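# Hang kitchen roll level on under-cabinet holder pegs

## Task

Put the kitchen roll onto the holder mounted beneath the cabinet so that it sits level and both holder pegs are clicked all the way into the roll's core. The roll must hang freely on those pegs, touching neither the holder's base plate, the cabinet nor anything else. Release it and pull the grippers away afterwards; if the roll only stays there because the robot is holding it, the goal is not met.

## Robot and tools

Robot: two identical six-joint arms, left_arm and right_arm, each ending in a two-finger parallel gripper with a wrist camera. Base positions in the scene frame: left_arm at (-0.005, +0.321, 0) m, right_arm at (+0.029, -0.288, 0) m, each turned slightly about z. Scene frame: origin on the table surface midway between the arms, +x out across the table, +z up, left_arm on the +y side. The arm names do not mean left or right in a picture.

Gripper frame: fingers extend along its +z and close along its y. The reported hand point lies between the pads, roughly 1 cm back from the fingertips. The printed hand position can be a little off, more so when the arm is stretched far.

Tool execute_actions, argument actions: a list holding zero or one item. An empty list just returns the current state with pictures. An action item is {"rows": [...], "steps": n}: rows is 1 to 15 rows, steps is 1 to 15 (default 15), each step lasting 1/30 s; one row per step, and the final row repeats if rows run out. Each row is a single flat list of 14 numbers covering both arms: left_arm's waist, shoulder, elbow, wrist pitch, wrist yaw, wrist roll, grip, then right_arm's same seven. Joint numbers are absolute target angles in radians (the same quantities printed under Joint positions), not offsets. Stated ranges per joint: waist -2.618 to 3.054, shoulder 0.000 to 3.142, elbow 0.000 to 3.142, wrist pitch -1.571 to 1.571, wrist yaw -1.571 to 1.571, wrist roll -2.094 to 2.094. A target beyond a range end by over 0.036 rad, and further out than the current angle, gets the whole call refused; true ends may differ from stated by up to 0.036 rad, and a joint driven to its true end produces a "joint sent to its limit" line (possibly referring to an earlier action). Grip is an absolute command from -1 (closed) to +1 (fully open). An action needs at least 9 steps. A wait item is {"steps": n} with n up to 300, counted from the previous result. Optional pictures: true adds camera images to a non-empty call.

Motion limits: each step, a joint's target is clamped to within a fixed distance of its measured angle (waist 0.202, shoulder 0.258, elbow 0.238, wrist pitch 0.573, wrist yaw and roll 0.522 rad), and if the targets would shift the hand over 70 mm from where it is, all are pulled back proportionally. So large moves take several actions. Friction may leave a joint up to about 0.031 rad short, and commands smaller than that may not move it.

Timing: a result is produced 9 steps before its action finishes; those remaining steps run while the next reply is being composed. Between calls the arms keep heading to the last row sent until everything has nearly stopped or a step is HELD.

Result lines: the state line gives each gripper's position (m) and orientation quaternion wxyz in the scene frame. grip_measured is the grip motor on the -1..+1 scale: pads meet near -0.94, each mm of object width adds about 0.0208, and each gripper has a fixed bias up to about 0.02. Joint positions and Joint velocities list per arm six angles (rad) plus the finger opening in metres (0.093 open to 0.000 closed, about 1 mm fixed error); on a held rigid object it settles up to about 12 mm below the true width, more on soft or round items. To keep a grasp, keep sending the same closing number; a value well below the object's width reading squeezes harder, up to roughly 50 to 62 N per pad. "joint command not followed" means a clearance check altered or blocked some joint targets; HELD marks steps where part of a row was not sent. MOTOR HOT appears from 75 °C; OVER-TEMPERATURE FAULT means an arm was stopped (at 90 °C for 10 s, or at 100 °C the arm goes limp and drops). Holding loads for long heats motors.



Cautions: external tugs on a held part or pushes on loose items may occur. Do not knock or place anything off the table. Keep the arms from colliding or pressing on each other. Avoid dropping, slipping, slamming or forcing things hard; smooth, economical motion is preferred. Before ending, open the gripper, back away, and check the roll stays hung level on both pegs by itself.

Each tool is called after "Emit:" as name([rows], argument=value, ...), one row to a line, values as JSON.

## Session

Emit:
show_instructions()

Emit:
execute_actions(actions=[])

Reference images for this scene: kitchen roll holder manual.

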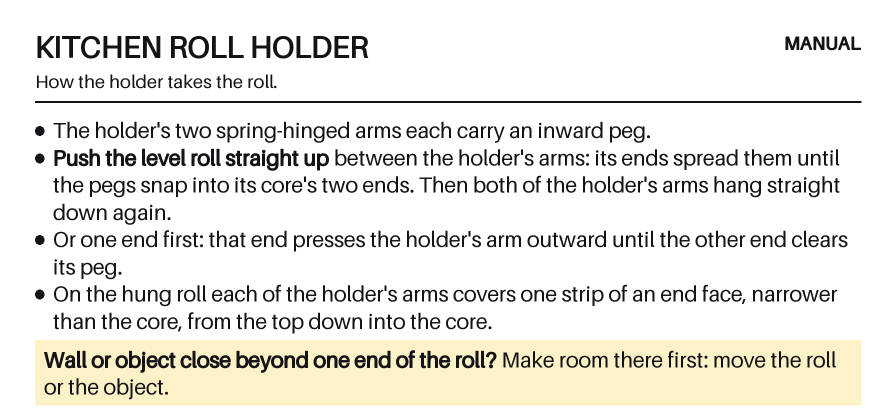

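Scene clock: 0.00 s of 6000.00 s.
left_arm: end_effector_position=(+0.3282, +0.1631, +0.2913) grip_measured=+0.980 end_effector_quat_wxyz=(+0.567, +0.606, +0.500, -0.245) | right_arm: end_effector_position=(+0.0690, -0.4377, +0.1723) grip_measured=+1.000 end_effector_quat_wxyz=(+0.023, +0.166, +0.958, -0.232)
Joint positions: left_arm=[ 0.03   1.417  1.197 -0.49   1.201  1.149  0.092] | right_arm=[-1.191  0.744  0.905 -1.341  0.27  -0.725  0.093]
Joint velocities: left_arm=[ 0.007 -0.012 -0.002  0.007 -0.022 -0.051  0.   ] | right_arm=[-0.012 -0.002 -0.007 -0.007 -0.051 -0.007  0.   ]

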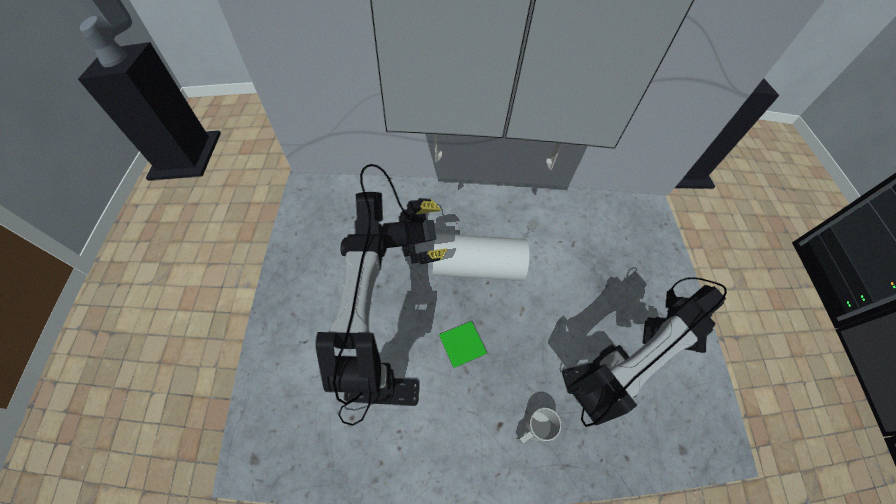

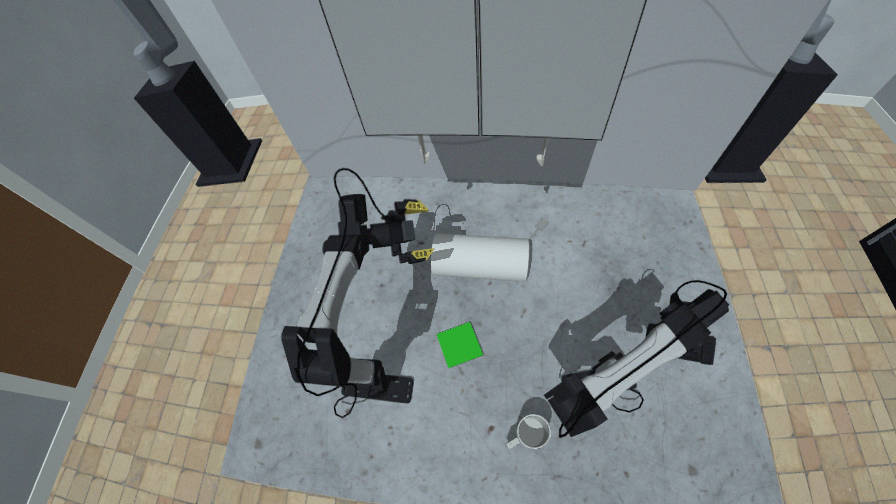

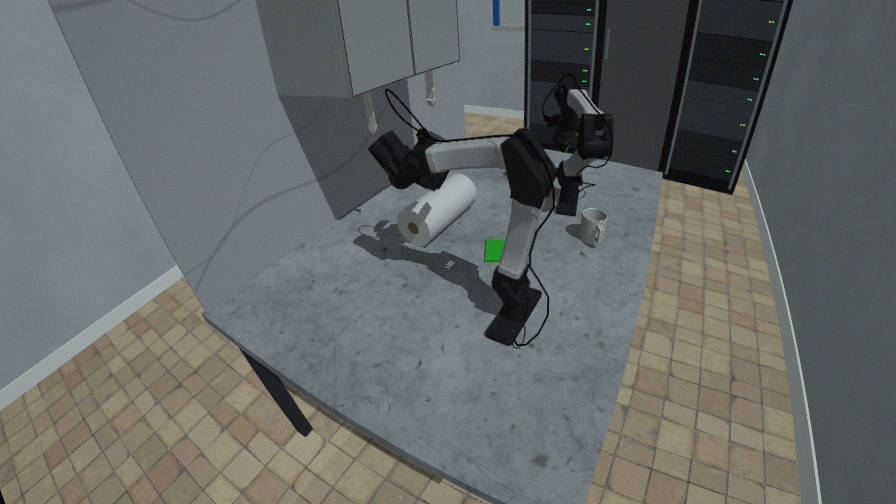

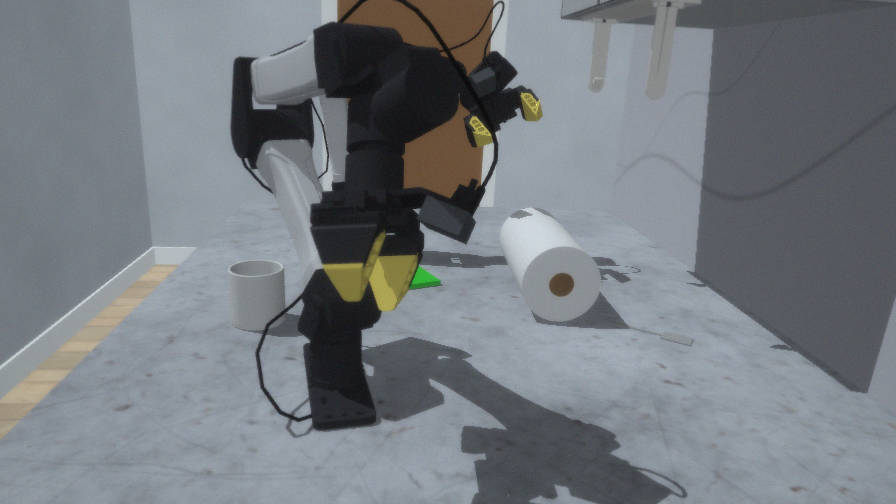

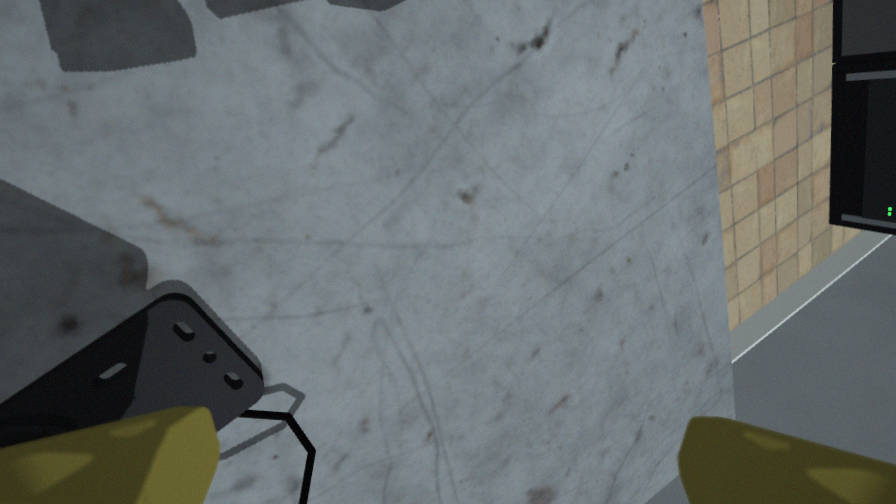

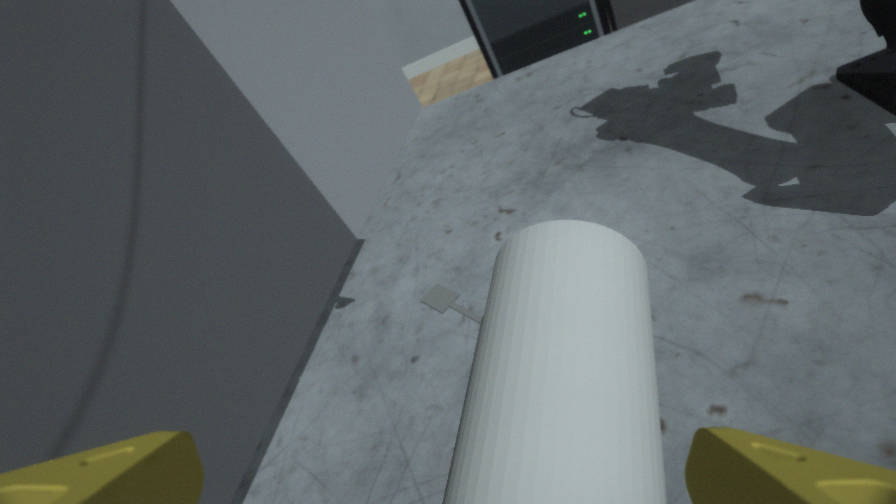

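Emit:
execute_actions([
  {"rows":[[0.35,1.6,0.75,0.5,1.3,1.57,-0.2,-0.4,1.6,0.7,0.55,-1.3,-1.57,-0.2]]},
])

Emit:
execute_actions([
  {"steps":25},
])

Emit:
execute_actions([
  {"rows":[[0.3,1.8,0.7,0.7,1.3,1.57,-0.2,-0.32,1.8,0.65,0.75,-1.3,-1.57,-0.2],[0.3,1.8,0.7,0.7,1.3,1.57,-0.2,-0.32,1.8,0.65,0.75,-1.3,-1.57,-0.2],[0.3,1.8,0.7,0.7,1.3,1.57,-0.2,-0.32,1.8,0.65,0.75,-1.3,-1.57,-0.2],[0.27,1.92,0.67,0.8,1.3,1.57,-0.2,-0.28,1.92,0.62,0.85,-1.3,-1.57,-0.2],[0.27,1.92,0.67,0.8,1.3,1.57,-0.2,-0.28,1.92,0.62,0.85,-1.3,-1.57,-0.2],[0.27,1.92,0.67,0.8,1.3,1.57,-0.2,-0.28,1.92,0.62,0.85,-1.3,-1.57,-0.2],[0.22,2.0,0.66,0.84,1.3,1.57,-0.2,-0.23,2.0,0.605,0.89,-1.3,-1.57,-0.2]]},
])

Emit:
execute_actions([
  {"steps":20},
], pictures=true)

Emit:
zoom_image(camera="cam_head_left", region=[360,200,600,320])

Scene clock: 1.60 s of 6000.00 s.
left_arm: end_effector_position=(+0.3721, +0.2444, +0.2151) grip_measured=-0.188 end_effector_quat_wxyz=(+0.636, +0.620, +0.449, -0.093) | right_arm: end_effector_position=(+0.1752, -0.4412, +0.1262) grip_measured=-0.187 end_effector_quat_wxyz=(+0.122, -0.101, +0.976, -0.152)
Joint positions: left_arm=[ 0.263  1.543  0.934 -0.003  1.265  1.388  0.036] | right_arm=[-0.992  0.955  0.799 -1.022 -0.01  -1.021  0.036]
Joint velocities: left_arm=[ 1.477  0.833 -2.122  3.377  0.066  1.253 -0.02 ] | right_arm=[ 1.131  1.385 -0.418  1.795 -1.531 -1.59  -0.021]
Steps of this call (steps 1 to 42: nothing new was sent; steps 43 to 48: the first 6 steps of this action). Readings (joint positions):
43: left_arm=[0.044 1.423 1.175 -0.435 1.220 1.186] | right_arm=[-1.176 0.753 0.895 -1.313 0.242 -0.763]
44: left_arm=[0.075 1.435 1.142 -0.358 1.238 1.232] | right_arm=[-1.141 0.779 0.877 -1.259 0.194 -0.812]
46: left_arm=[0.162 1.483 1.058 -0.204 1.255 1.310] | right_arm=[-1.068 0.861 0.834 -1.143 0.095 -0.914]
48: the state above

Scene clock: 2.43 s of 6000.00 s.
left_arm: end_effector_position=(+0.3735, +0.2774, +0.1816) grip_measured=-0.197 end_effector_quat_wxyz=(+0.666, +0.658, +0.347, +0.064) | right_arm: end_effector_position=(+0.3996, -0.2060, +0.1805) grip_measured=-0.198 end_effector_quat_wxyz=(+0.666, -0.675, +0.315, -0.042)
Joint positions: left_arm=[0.357 1.613 0.738 0.481 1.293 1.562 0.036] | right_arm=[-0.395  1.596  0.712  0.507 -1.269 -1.558  0.036]
Joint velocities: left_arm=[-0.007 -0.022 -0.002 -0.007  0.022  0.022  0.001] | right_arm=[-0.012 -0.012 -0.002  0.212 -0.198 -0.007  0.   ]
Kept back: nothing.
Steps of this call (steps 1 to 9: the last 9 steps of your previous action; steps 10 to 25: the robot went on to your last target). Readings (joint positions):
1: left_arm=[0.309 1.570 0.865 0.095 1.265 1.423] | right_arm=[-0.952 1.004 0.785 -0.961 -0.065 -1.076]
2: left_arm=[0.342 1.596 0.809 0.163 1.265 1.452] | right_arm=[-0.912 1.054 0.775 -0.898 -0.120 -1.130]
4: left_arm=[0.362 1.628 0.747 0.249 1.266 1.492] | right_arm=[-0.830 1.158 0.761 -0.767 -0.234 -1.224]
8: left_arm=[0.357 1.620 0.738 0.379 1.281 1.534] | right_arm=[-0.655 1.378 0.752 -0.483 -0.481 -1.362]
25: the state above

Scene clock: 2.63 s of 6000.00 s.
left_arm: end_effector_position=(+0.3801, +0.2524, +0.1073) grip_measured=-0.197 end_effector_quat_wxyz=(+0.661, +0.664, +0.349, +0.007) | right_arm: end_effector_position=(+0.3955, -0.1703, +0.1035) grip_measured=-0.198 end_effector_quat_wxyz=(+0.660, -0.686, +0.305, +0.027)
Joint positions: left_arm=[0.284 1.879 0.706 0.692 1.297 1.563 0.036] | right_arm=[-0.298  1.87   0.663  0.74  -1.286 -1.562  0.036]
Joint velocities: left_arm=[-0.291  1.253 -0.413  0.33  -0.095  0.007  0.001] | right_arm=[ 0.388  1.214 -0.496  0.286 -0.022 -0.037 -0.001]
Steps of this call (steps 1 to 6: the first 6 steps of this action). Readings (joint positions):
1: left_arm=[0.351 1.635 0.736 0.521 1.299 1.562] | right_arm=[-0.387 1.620 0.709 0.558 -1.279 -1.559]
2: left_arm=[0.337 1.675 0.736 0.573 1.300 1.562] | right_arm=[-0.370 1.664 0.709 0.615 -1.282 -1.560]
4: left_arm=[0.309 1.775 0.726 0.639 1.300 1.563] | right_arm=[-0.332 1.767 0.691 0.687 -1.286 -1.561]
6: the state above

Scene clock: 3.30 s of 6000.00 s.
left_arm: end_effector_position=(+0.3673, +0.2265, +0.0656) grip_measured=-0.197 end_effector_quat_wxyz=(+0.656, +0.671, +0.343, -0.032) | right_arm: end_effector_position=(+0.3752, -0.1448, +0.0651) grip_measured=-0.198 end_effector_quat_wxyz=(+0.655, -0.694, +0.292, +0.067)
Joint positions: left_arm=[0.219 2.014 0.664 0.821 1.296 1.563 0.036] | right_arm=[-0.23   2.     0.611  0.88  -1.295 -1.563  0.036]
Joint velocities: left_arm=[-0.012  0.007  0.007 -0.022 -0.007 -0.007 -0.001] | right_arm=[-0.012  0.007 -0.022  0.095  0.022  0.022 -0.001]
Kept back: nothing.
Steps of this call (steps 1 to 9: the last 9 steps of your previous action; steps 10 to 20: the robot went on to your last target). Readings (joint positions):
1: left_arm=[0.271 1.923 0.692 0.712 1.296 1.563] | right_arm=[-0.282 1.913 0.645 0.763 -1.287 -1.562]
2: left_arm=[0.255 1.961 0.683 0.730 1.296 1.563] | right_arm=[-0.265 1.951 0.634 0.781 -1.287 -1.562]
4: left_arm=[0.228 2.007 0.669 0.747 1.296 1.563] | right_arm=[-0.238 1.994 0.616 0.800 -1.289 -1.563]
8: left_arm=[0.219 2.014 0.664 0.786 1.296 1.563] | right_arm=[-0.230 2.000 0.611 0.844 -1.293 -1.563]
20: the state above

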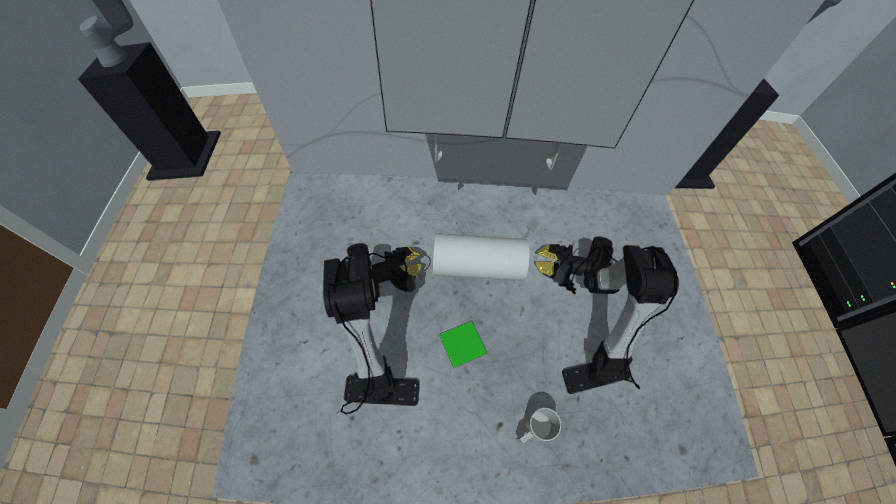

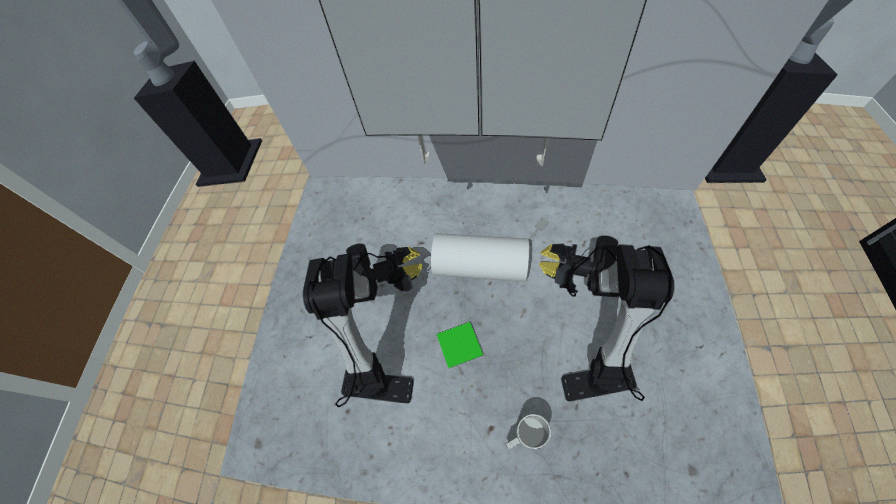

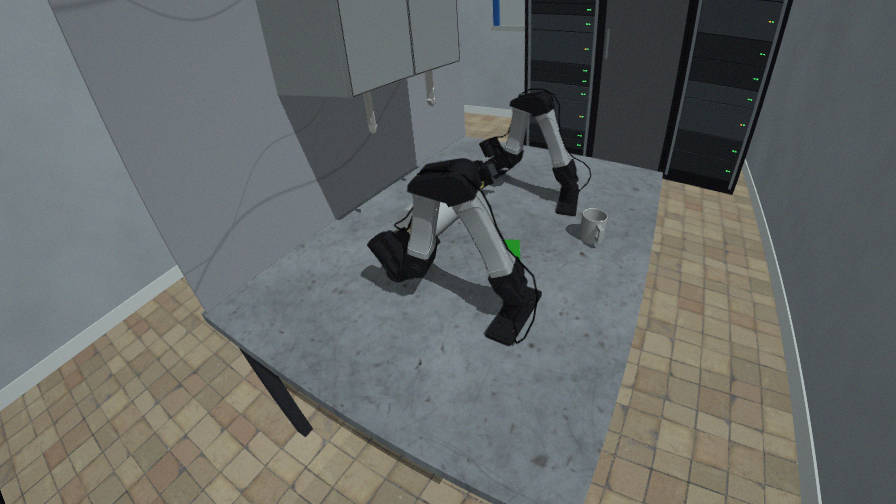

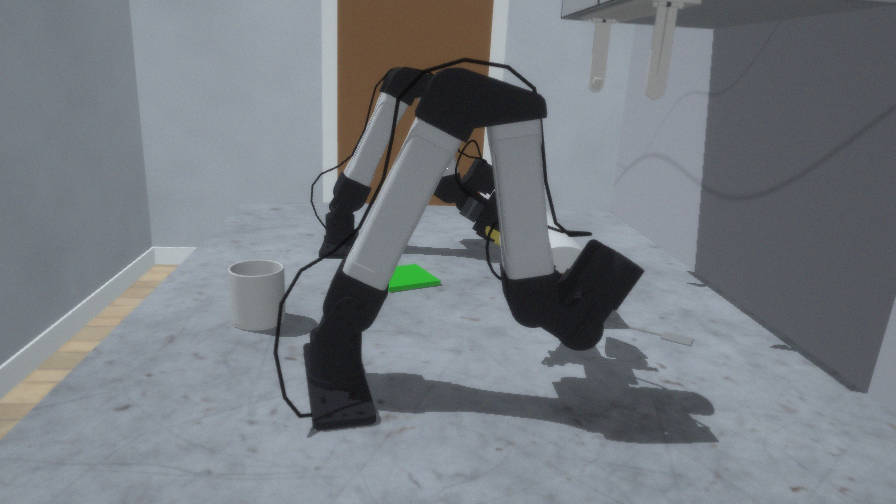

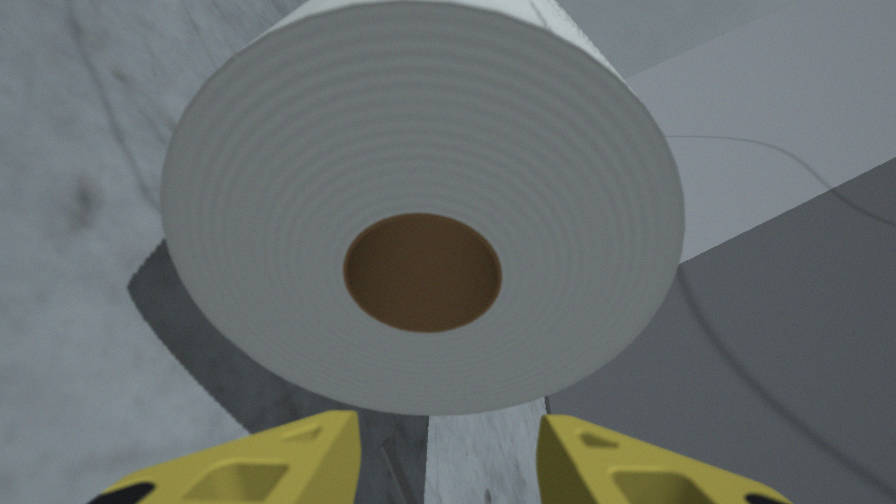

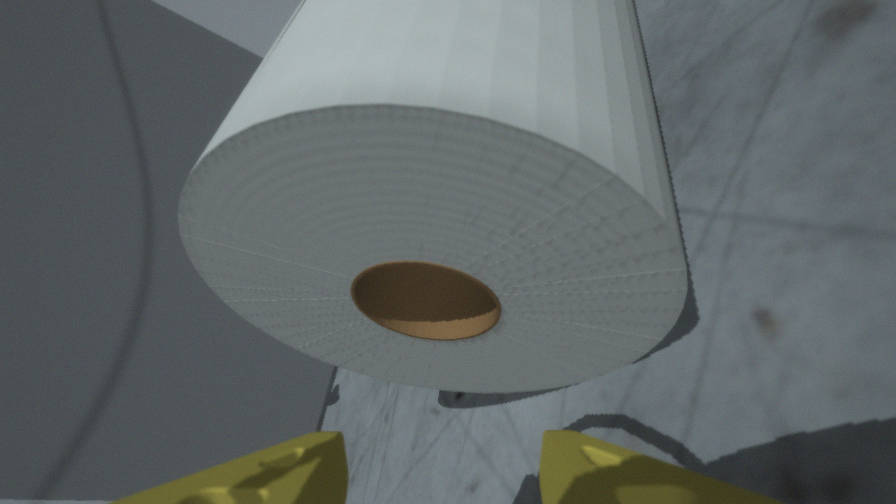

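Region (360, 200, 600, 320) of cam_head_left's 896x504 image, scaled by 2.100, with more detail than that image has.

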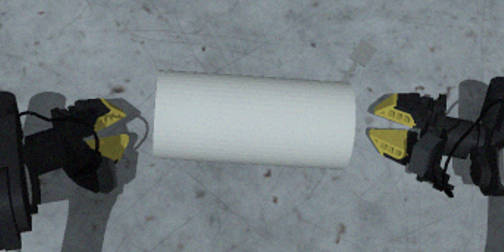

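Emit:
execute_actions([
  {"rows":[[0.22,1.96,0.63,0.82,1.3,1.57,0,-0.23,1.95,0.57,0.87,-1.3,-1.57,0],[0.22,1.93,0.61,0.82,1.3,1.57,0,-0.23,1.92,0.55,0.87,-1.3,-1.57,0],[0.21,1.895,0.59,0.815,1.3,1.57,0,-0.21,1.88,0.515,0.87,-1.3,-1.57,0],[0.2,1.895,0.59,0.815,1.3,1.57,0,-0.19,1.88,0.515,0.87,-1.3,-1.57,0],[0.18,1.895,0.59,0.815,1.3,1.57,0,-0.17,1.88,0.515,0.87,-1.3,-1.57,0],[0.16,1.895,0.59,0.815,1.3,1.57,0,-0.155,1.88,0.515,0.87,-1.3,-1.57,0],[0.15,1.895,0.59,0.815,1.3,1.57,0,-0.14,1.88,0.515,0.87,-1.3,-1.57,0]]},
])

Emit:
execute_actions([
  {"steps":15},
], pictures=true)

Scene clock: 4.47 s of 6000.00 s.
left_arm: end_effector_position=(+0.3543, +0.2178, +0.0859) grip_measured=-0.002 end_effector_quat_wxyz=(+0.660, +0.678, +0.323, -0.022) | right_arm: end_effector_position=(+0.3541, -0.1330, +0.0814) grip_measured=-0.003 end_effector_quat_wxyz=(+0.658, -0.700, +0.271, +0.068)
Joint positions: left_arm=[0.201 1.913 0.61  0.817 1.296 1.564 0.045] | right_arm=[-0.197  1.899  0.541  0.877 -1.296 -1.563  0.045]
Joint velocities: left_arm=[-0.374 -0.31  -0.012  0.022 -0.066  0.007 -0.   ] | right_arm=[ 0.501 -0.252 -0.1   -0.037 -0.081  0.007  0.   ]
Steps of this call (steps 1 to 15: the robot went on to your last target; steps 16 to 29: nothing new was sent; steps 30 to 35: the first 6 steps of this action). Readings (joint positions):
30: left_arm=[0.219 2.010 0.661 0.822 1.295 1.564] | right_arm=[-0.230 1.996 0.609 0.880 -1.295 -1.563]
31: left_arm=[0.219 1.997 0.652 0.820 1.295 1.564] | right_arm=[-0.230 1.983 0.599 0.878 -1.294 -1.563]
33: left_arm=[0.218 1.948 0.621 0.817 1.295 1.564] | right_arm=[-0.225 1.932 0.561 0.877 -1.293 -1.563]
35: the state above

Scene clock: 4.97 s of 6000.00 s.
left_arm: end_effector_position=(+0.3487, +0.1999, +0.0890) grip_measured=-0.002 end_effector_quat_wxyz=(+0.661, +0.686, +0.302, -0.035) | right_arm: end_effector_position=(+0.3446, -0.1155, +0.0829) grip_measured=-0.003 end_effector_quat_wxyz=(+0.656, -0.707, +0.250, +0.086)
Joint positions: left_arm=[0.151 1.904 0.61  0.817 1.297 1.564 0.045] | right_arm=[-0.143  1.893  0.54   0.876 -1.298 -1.563  0.045]
Joint velocities: left_arm=[ 0.002 -0.002 -0.002 -0.081 -0.007 -0.022  0.   ] | right_arm=[-0.002 -0.027 -0.007 -0.051  0.022  0.007 -0.001]
Kept back: nothing.
Steps of this call (steps 1 to 9: the last 9 steps of your previous action; steps 10 to 15: the robot went on to your last target). Readings (joint positions):
1: left_arm=[0.186 1.907 0.610 0.818 1.296 1.564] | right_arm=[-0.179 1.894 0.540 0.877 -1.297 -1.563]
2: left_arm=[0.171 1.904 0.610 0.818 1.296 1.564] | right_arm=[-0.162 1.893 0.540 0.877 -1.298 -1.563]
4: left_arm=[0.153 1.904 0.610 0.817 1.297 1.564] | right_arm=[-0.144 1.893 0.540 0.876 -1.298 -1.563]
8: left_arm=[0.151 1.904 0.610 0.817 1.297 1.564] | right_arm=[-0.143 1.893 0.540 0.876 -1.298 -1.563]
15: the state above

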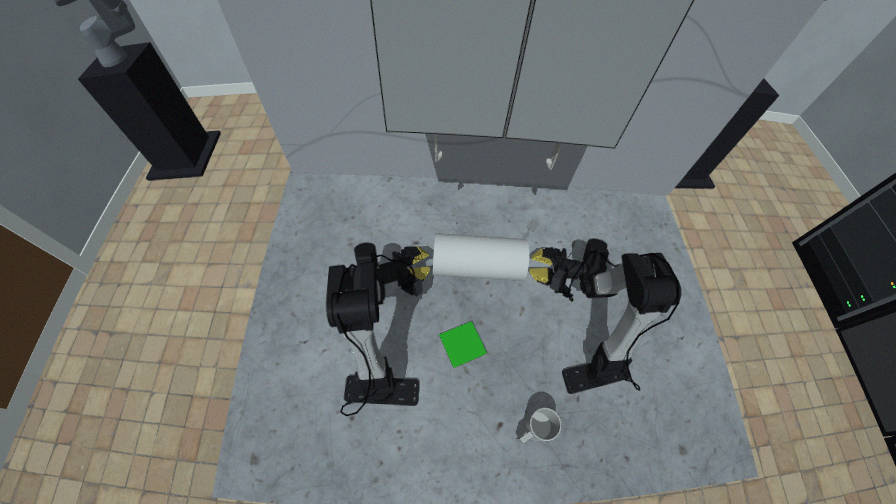

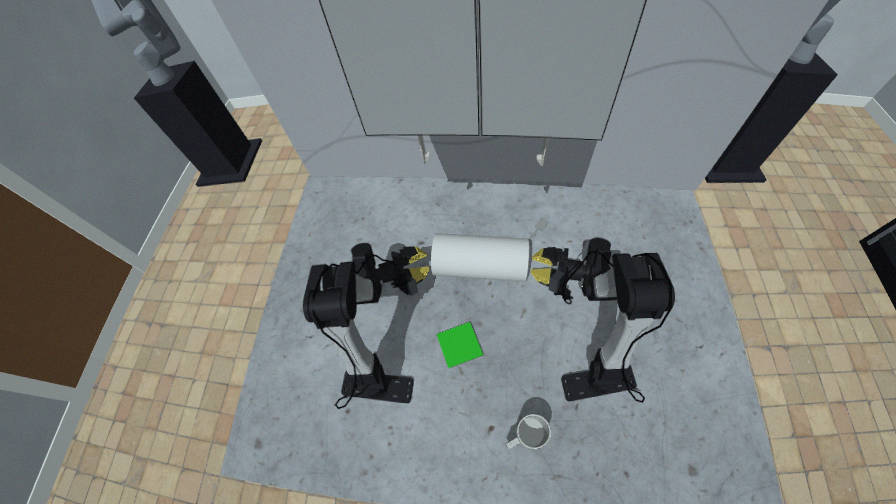

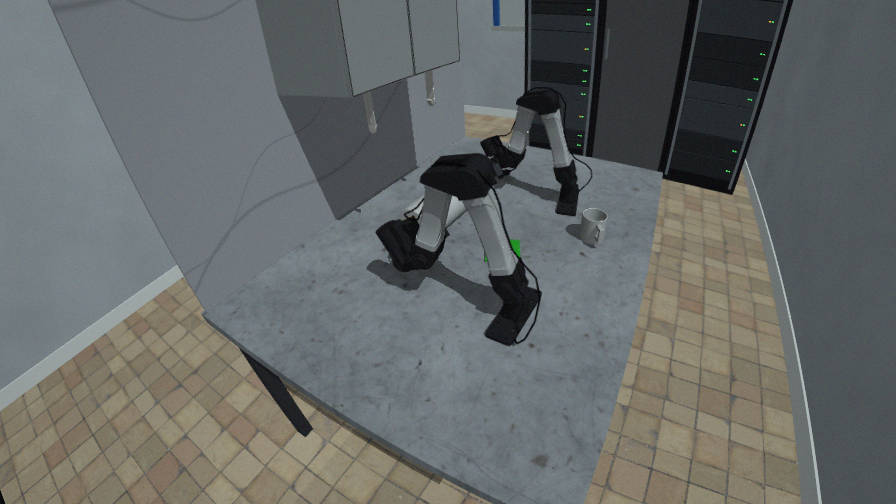

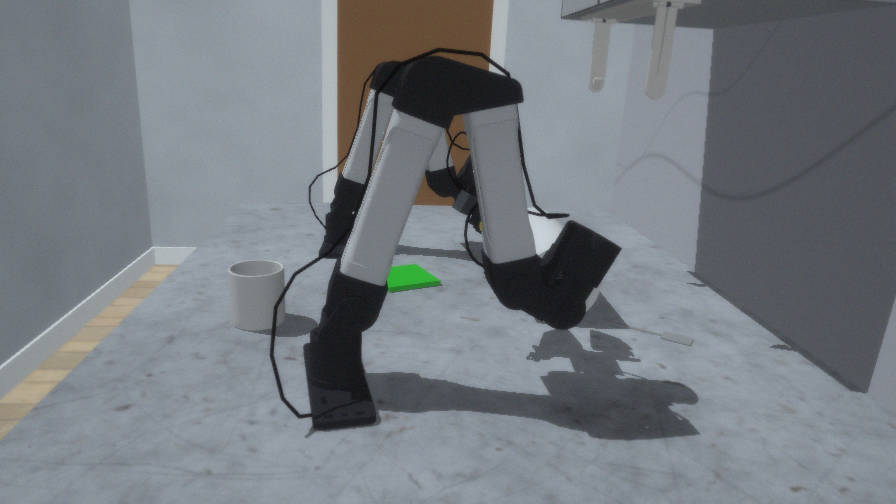

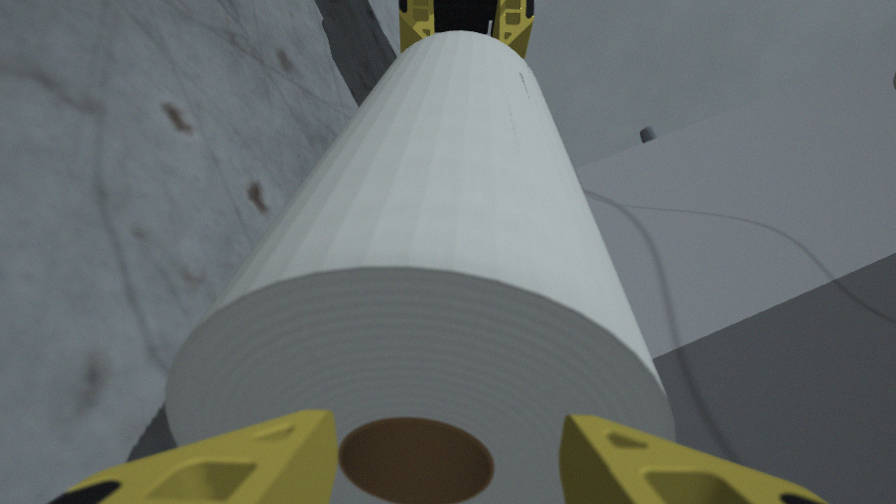

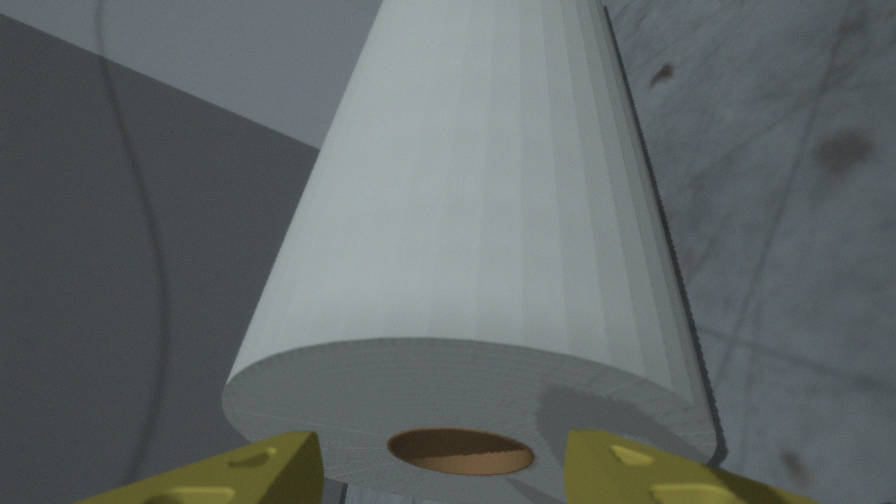

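Emit:
execute_actions([
  {"rows":[[0.15,1.945,0.61,0.83,1.3,1.57,0,-0.14,1.935,0.54,0.89,-1.3,-1.57,0],[0.15,1.945,0.61,0.83,1.3,1.57,0,-0.14,1.935,0.54,0.89,-1.3,-1.57,0],[0.14,1.945,0.61,0.83,1.3,1.57,0,-0.13,1.935,0.54,0.89,-1.3,-1.57,0],[0.13,1.945,0.61,0.83,1.3,1.57,0,-0.12,1.935,0.54,0.89,-1.3,-1.57,0],[0.12,1.945,0.61,0.83,1.3,1.57,0,-0.11,1.935,0.54,0.89,-1.3,-1.57,0],[0.11,1.945,0.61,0.83,1.3,1.57,0,-0.1,1.935,0.54,0.89,-1.3,-1.57,0],[0.1,1.945,0.61,0.83,1.3,1.57,0,-0.09,1.935,0.54,0.89,-1.3,-1.57,0],[0.09,1.945,0.61,0.83,1.3,1.57,0,-0.08,1.935,0.54,0.89,-1.3,-1.57,0],[0.08,1.945,0.61,0.83,1.3,1.57,0,-0.07,1.935,0.54,0.89,-1.3,-1.57,0],[0.07,1.945,0.61,0.83,1.32,1.57,0,-0.06,1.935,0.54,0.89,-1.3,-1.57,0],[0.06,1.945,0.61,0.83,1.34,1.57,0,-0.05,1.935,0.54,0.89,-1.31,-1.57,0],[0.05,1.945,0.61,0.83,1.36,1.57,0,-0.04,1.935,0.54,0.89,-1.32,-1.57,0],[0.04,1.945,0.61,0.83,1.38,1.57,0,-0.03,1.935,0.54,0.89,-1.33,-1.57,0]]},
])

Emit:
execute_actions([
  {"steps":15},
], pictures=true)

Scene clock: 5.97 s of 6000.00 s.
left_arm: end_effector_position=(+0.3461, +0.1947, +0.0789) grip_measured=-0.002 end_effector_quat_wxyz=(+0.657, +0.686, +0.307, -0.050) | right_arm: end_effector_position=(+0.3415, -0.1109, +0.0767) grip_measured=-0.003 end_effector_quat_wxyz=(+0.653, -0.708, +0.250, +0.096)
Joint positions: left_arm=[0.137 1.937 0.61  0.821 1.298 1.564 0.045] | right_arm=[-0.128  1.916  0.54   0.882 -1.299 -1.563  0.045]
Joint velocities: left_arm=[-0.237  0.042 -0.007 -0.022  0.037  0.022  0.   ] | right_arm=[ 0.242  0.032 -0.002 -0.066 -0.022  0.037  0.   ]
Steps of this call (steps 1 to 15: the robot went on to your last target; steps 16 to 24: nothing new was sent; steps 25 to 30: the first 6 steps of this action). Readings (joint positions):
25: left_arm=[0.151 1.907 0.610 0.819 1.298 1.564] | right_arm=[-0.143 1.895 0.540 0.879 -1.299 -1.563]
26: left_arm=[0.151 1.914 0.610 0.821 1.298 1.564] | right_arm=[-0.143 1.900 0.540 0.882 -1.299 -1.563]
28: left_arm=[0.149 1.929 0.610 0.821 1.298 1.564] | right_arm=[-0.140 1.911 0.540 0.882 -1.299 -1.563]
30: the state above

Scene clock: 6.47 s of 6000.00 s.
left_arm: end_effector_position=(+0.3428, +0.1839, +0.0781) grip_measured=-0.002 end_effector_quat_wxyz=(+0.656, +0.693, +0.296, -0.056) | right_arm: end_effector_position=(+0.3373, -0.1013, +0.0774) grip_measured=-0.003 end_effector_quat_wxyz=(+0.653, -0.712, +0.237, +0.101)
Joint positions: left_arm=[0.105 1.938 0.61  0.821 1.291 1.572 0.045] | right_arm=[-0.096  1.916  0.54   0.894 -1.293 -1.563  0.045]
Joint velocities: left_arm=[ 0.007  0.002 -0.012 -0.081  0.007 -0.022  0.001] | right_arm=[-0.007 -0.002 -0.002 -0.037 -0.037  0.007 -0.   ]
Kept back: nothing.
Steps of this call (steps 1 to 9: the last 9 steps of your previous action; steps 10 to 15: the robot went on to your last target). Readings (joint positions):
1: left_arm=[0.127 1.938 0.610 0.821 1.298 1.564] | right_arm=[-0.118 1.916 0.540 0.882 -1.299 -1.563]
2: left_arm=[0.117 1.938 0.610 0.821 1.297 1.564] | right_arm=[-0.107 1.916 0.540 0.882 -1.298 -1.563]
4: left_arm=[0.109 1.938 0.610 0.821 1.290 1.565] | right_arm=[-0.101 1.916 0.540 0.885 -1.295 -1.563]
8: left_arm=[0.105 1.938 0.610 0.821 1.291 1.569] | right_arm=[-0.096 1.916 0.540 0.891 -1.293 -1.563]
15: the state above

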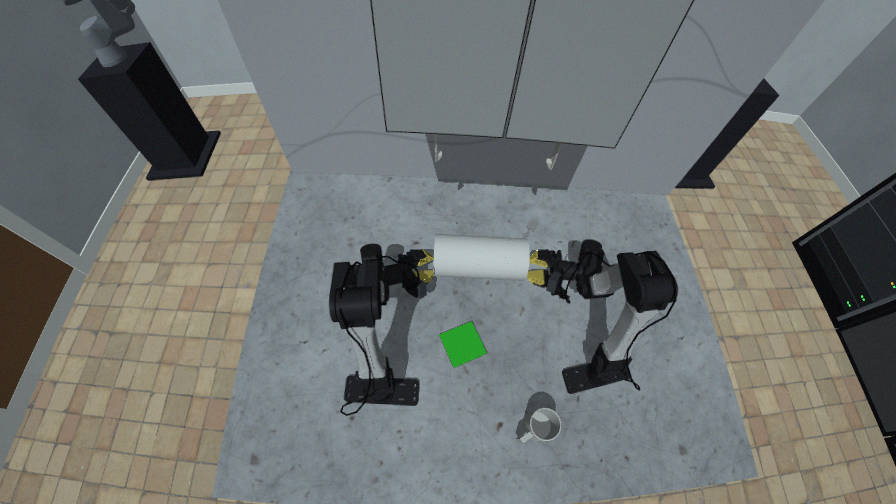

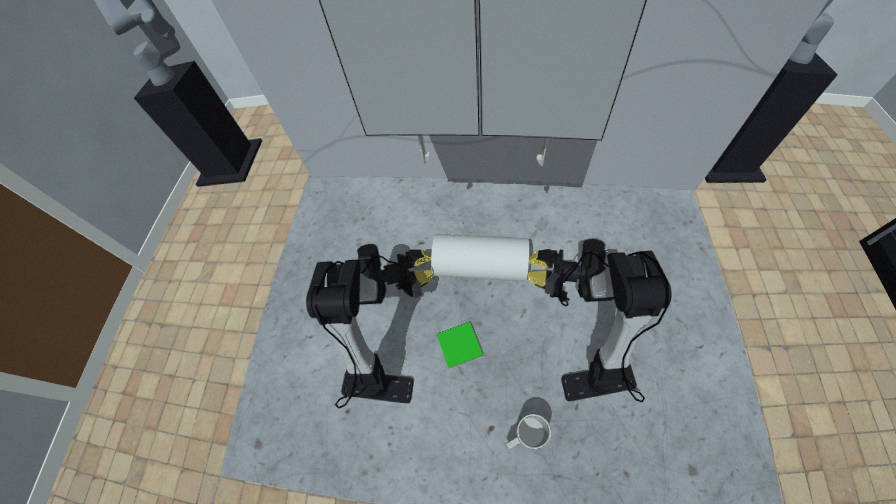

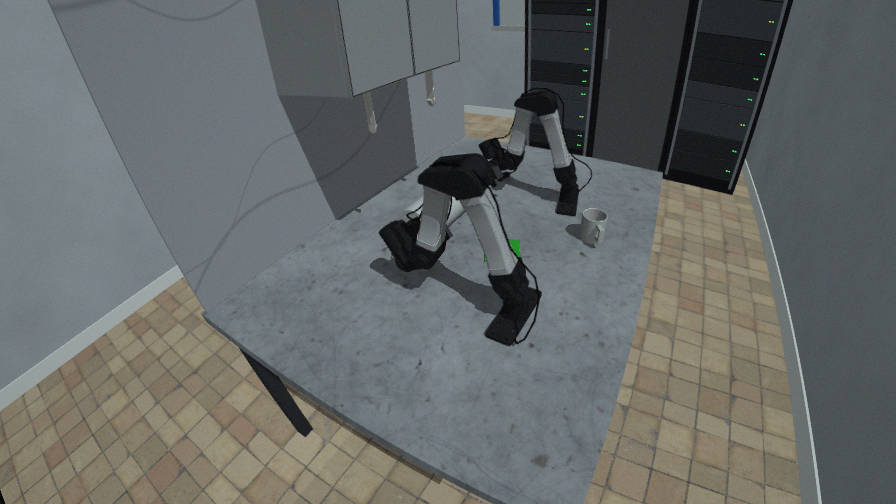

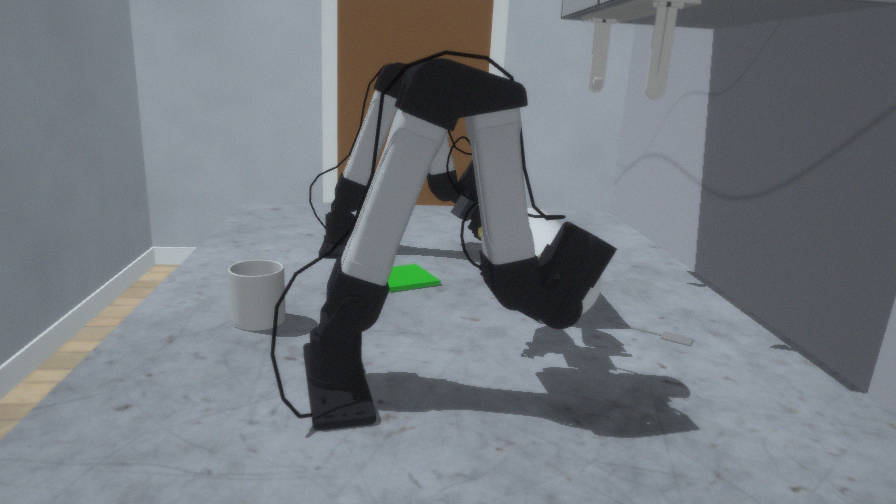

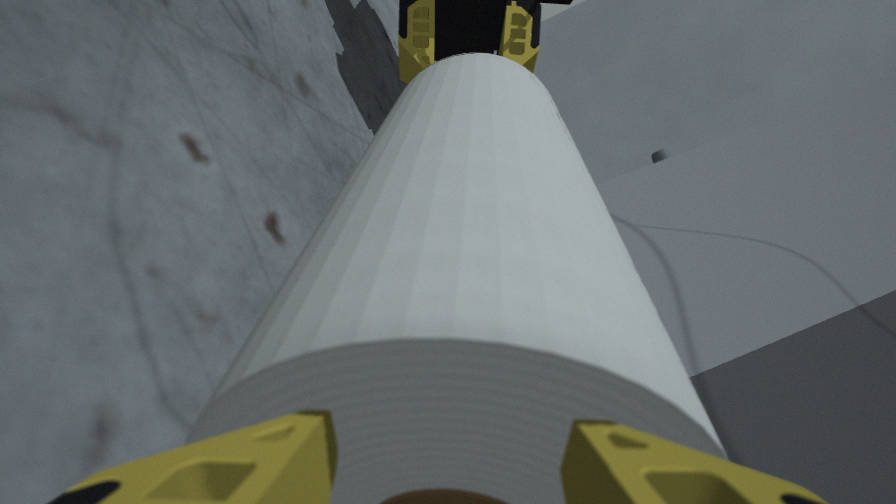

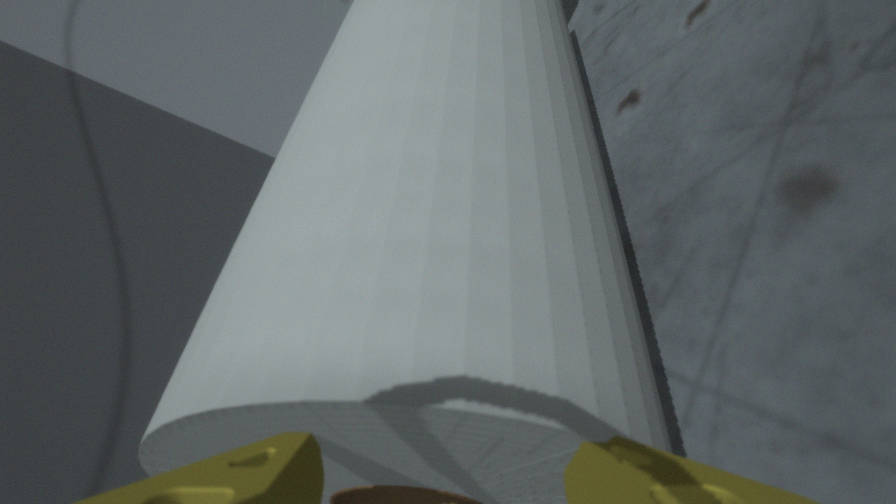

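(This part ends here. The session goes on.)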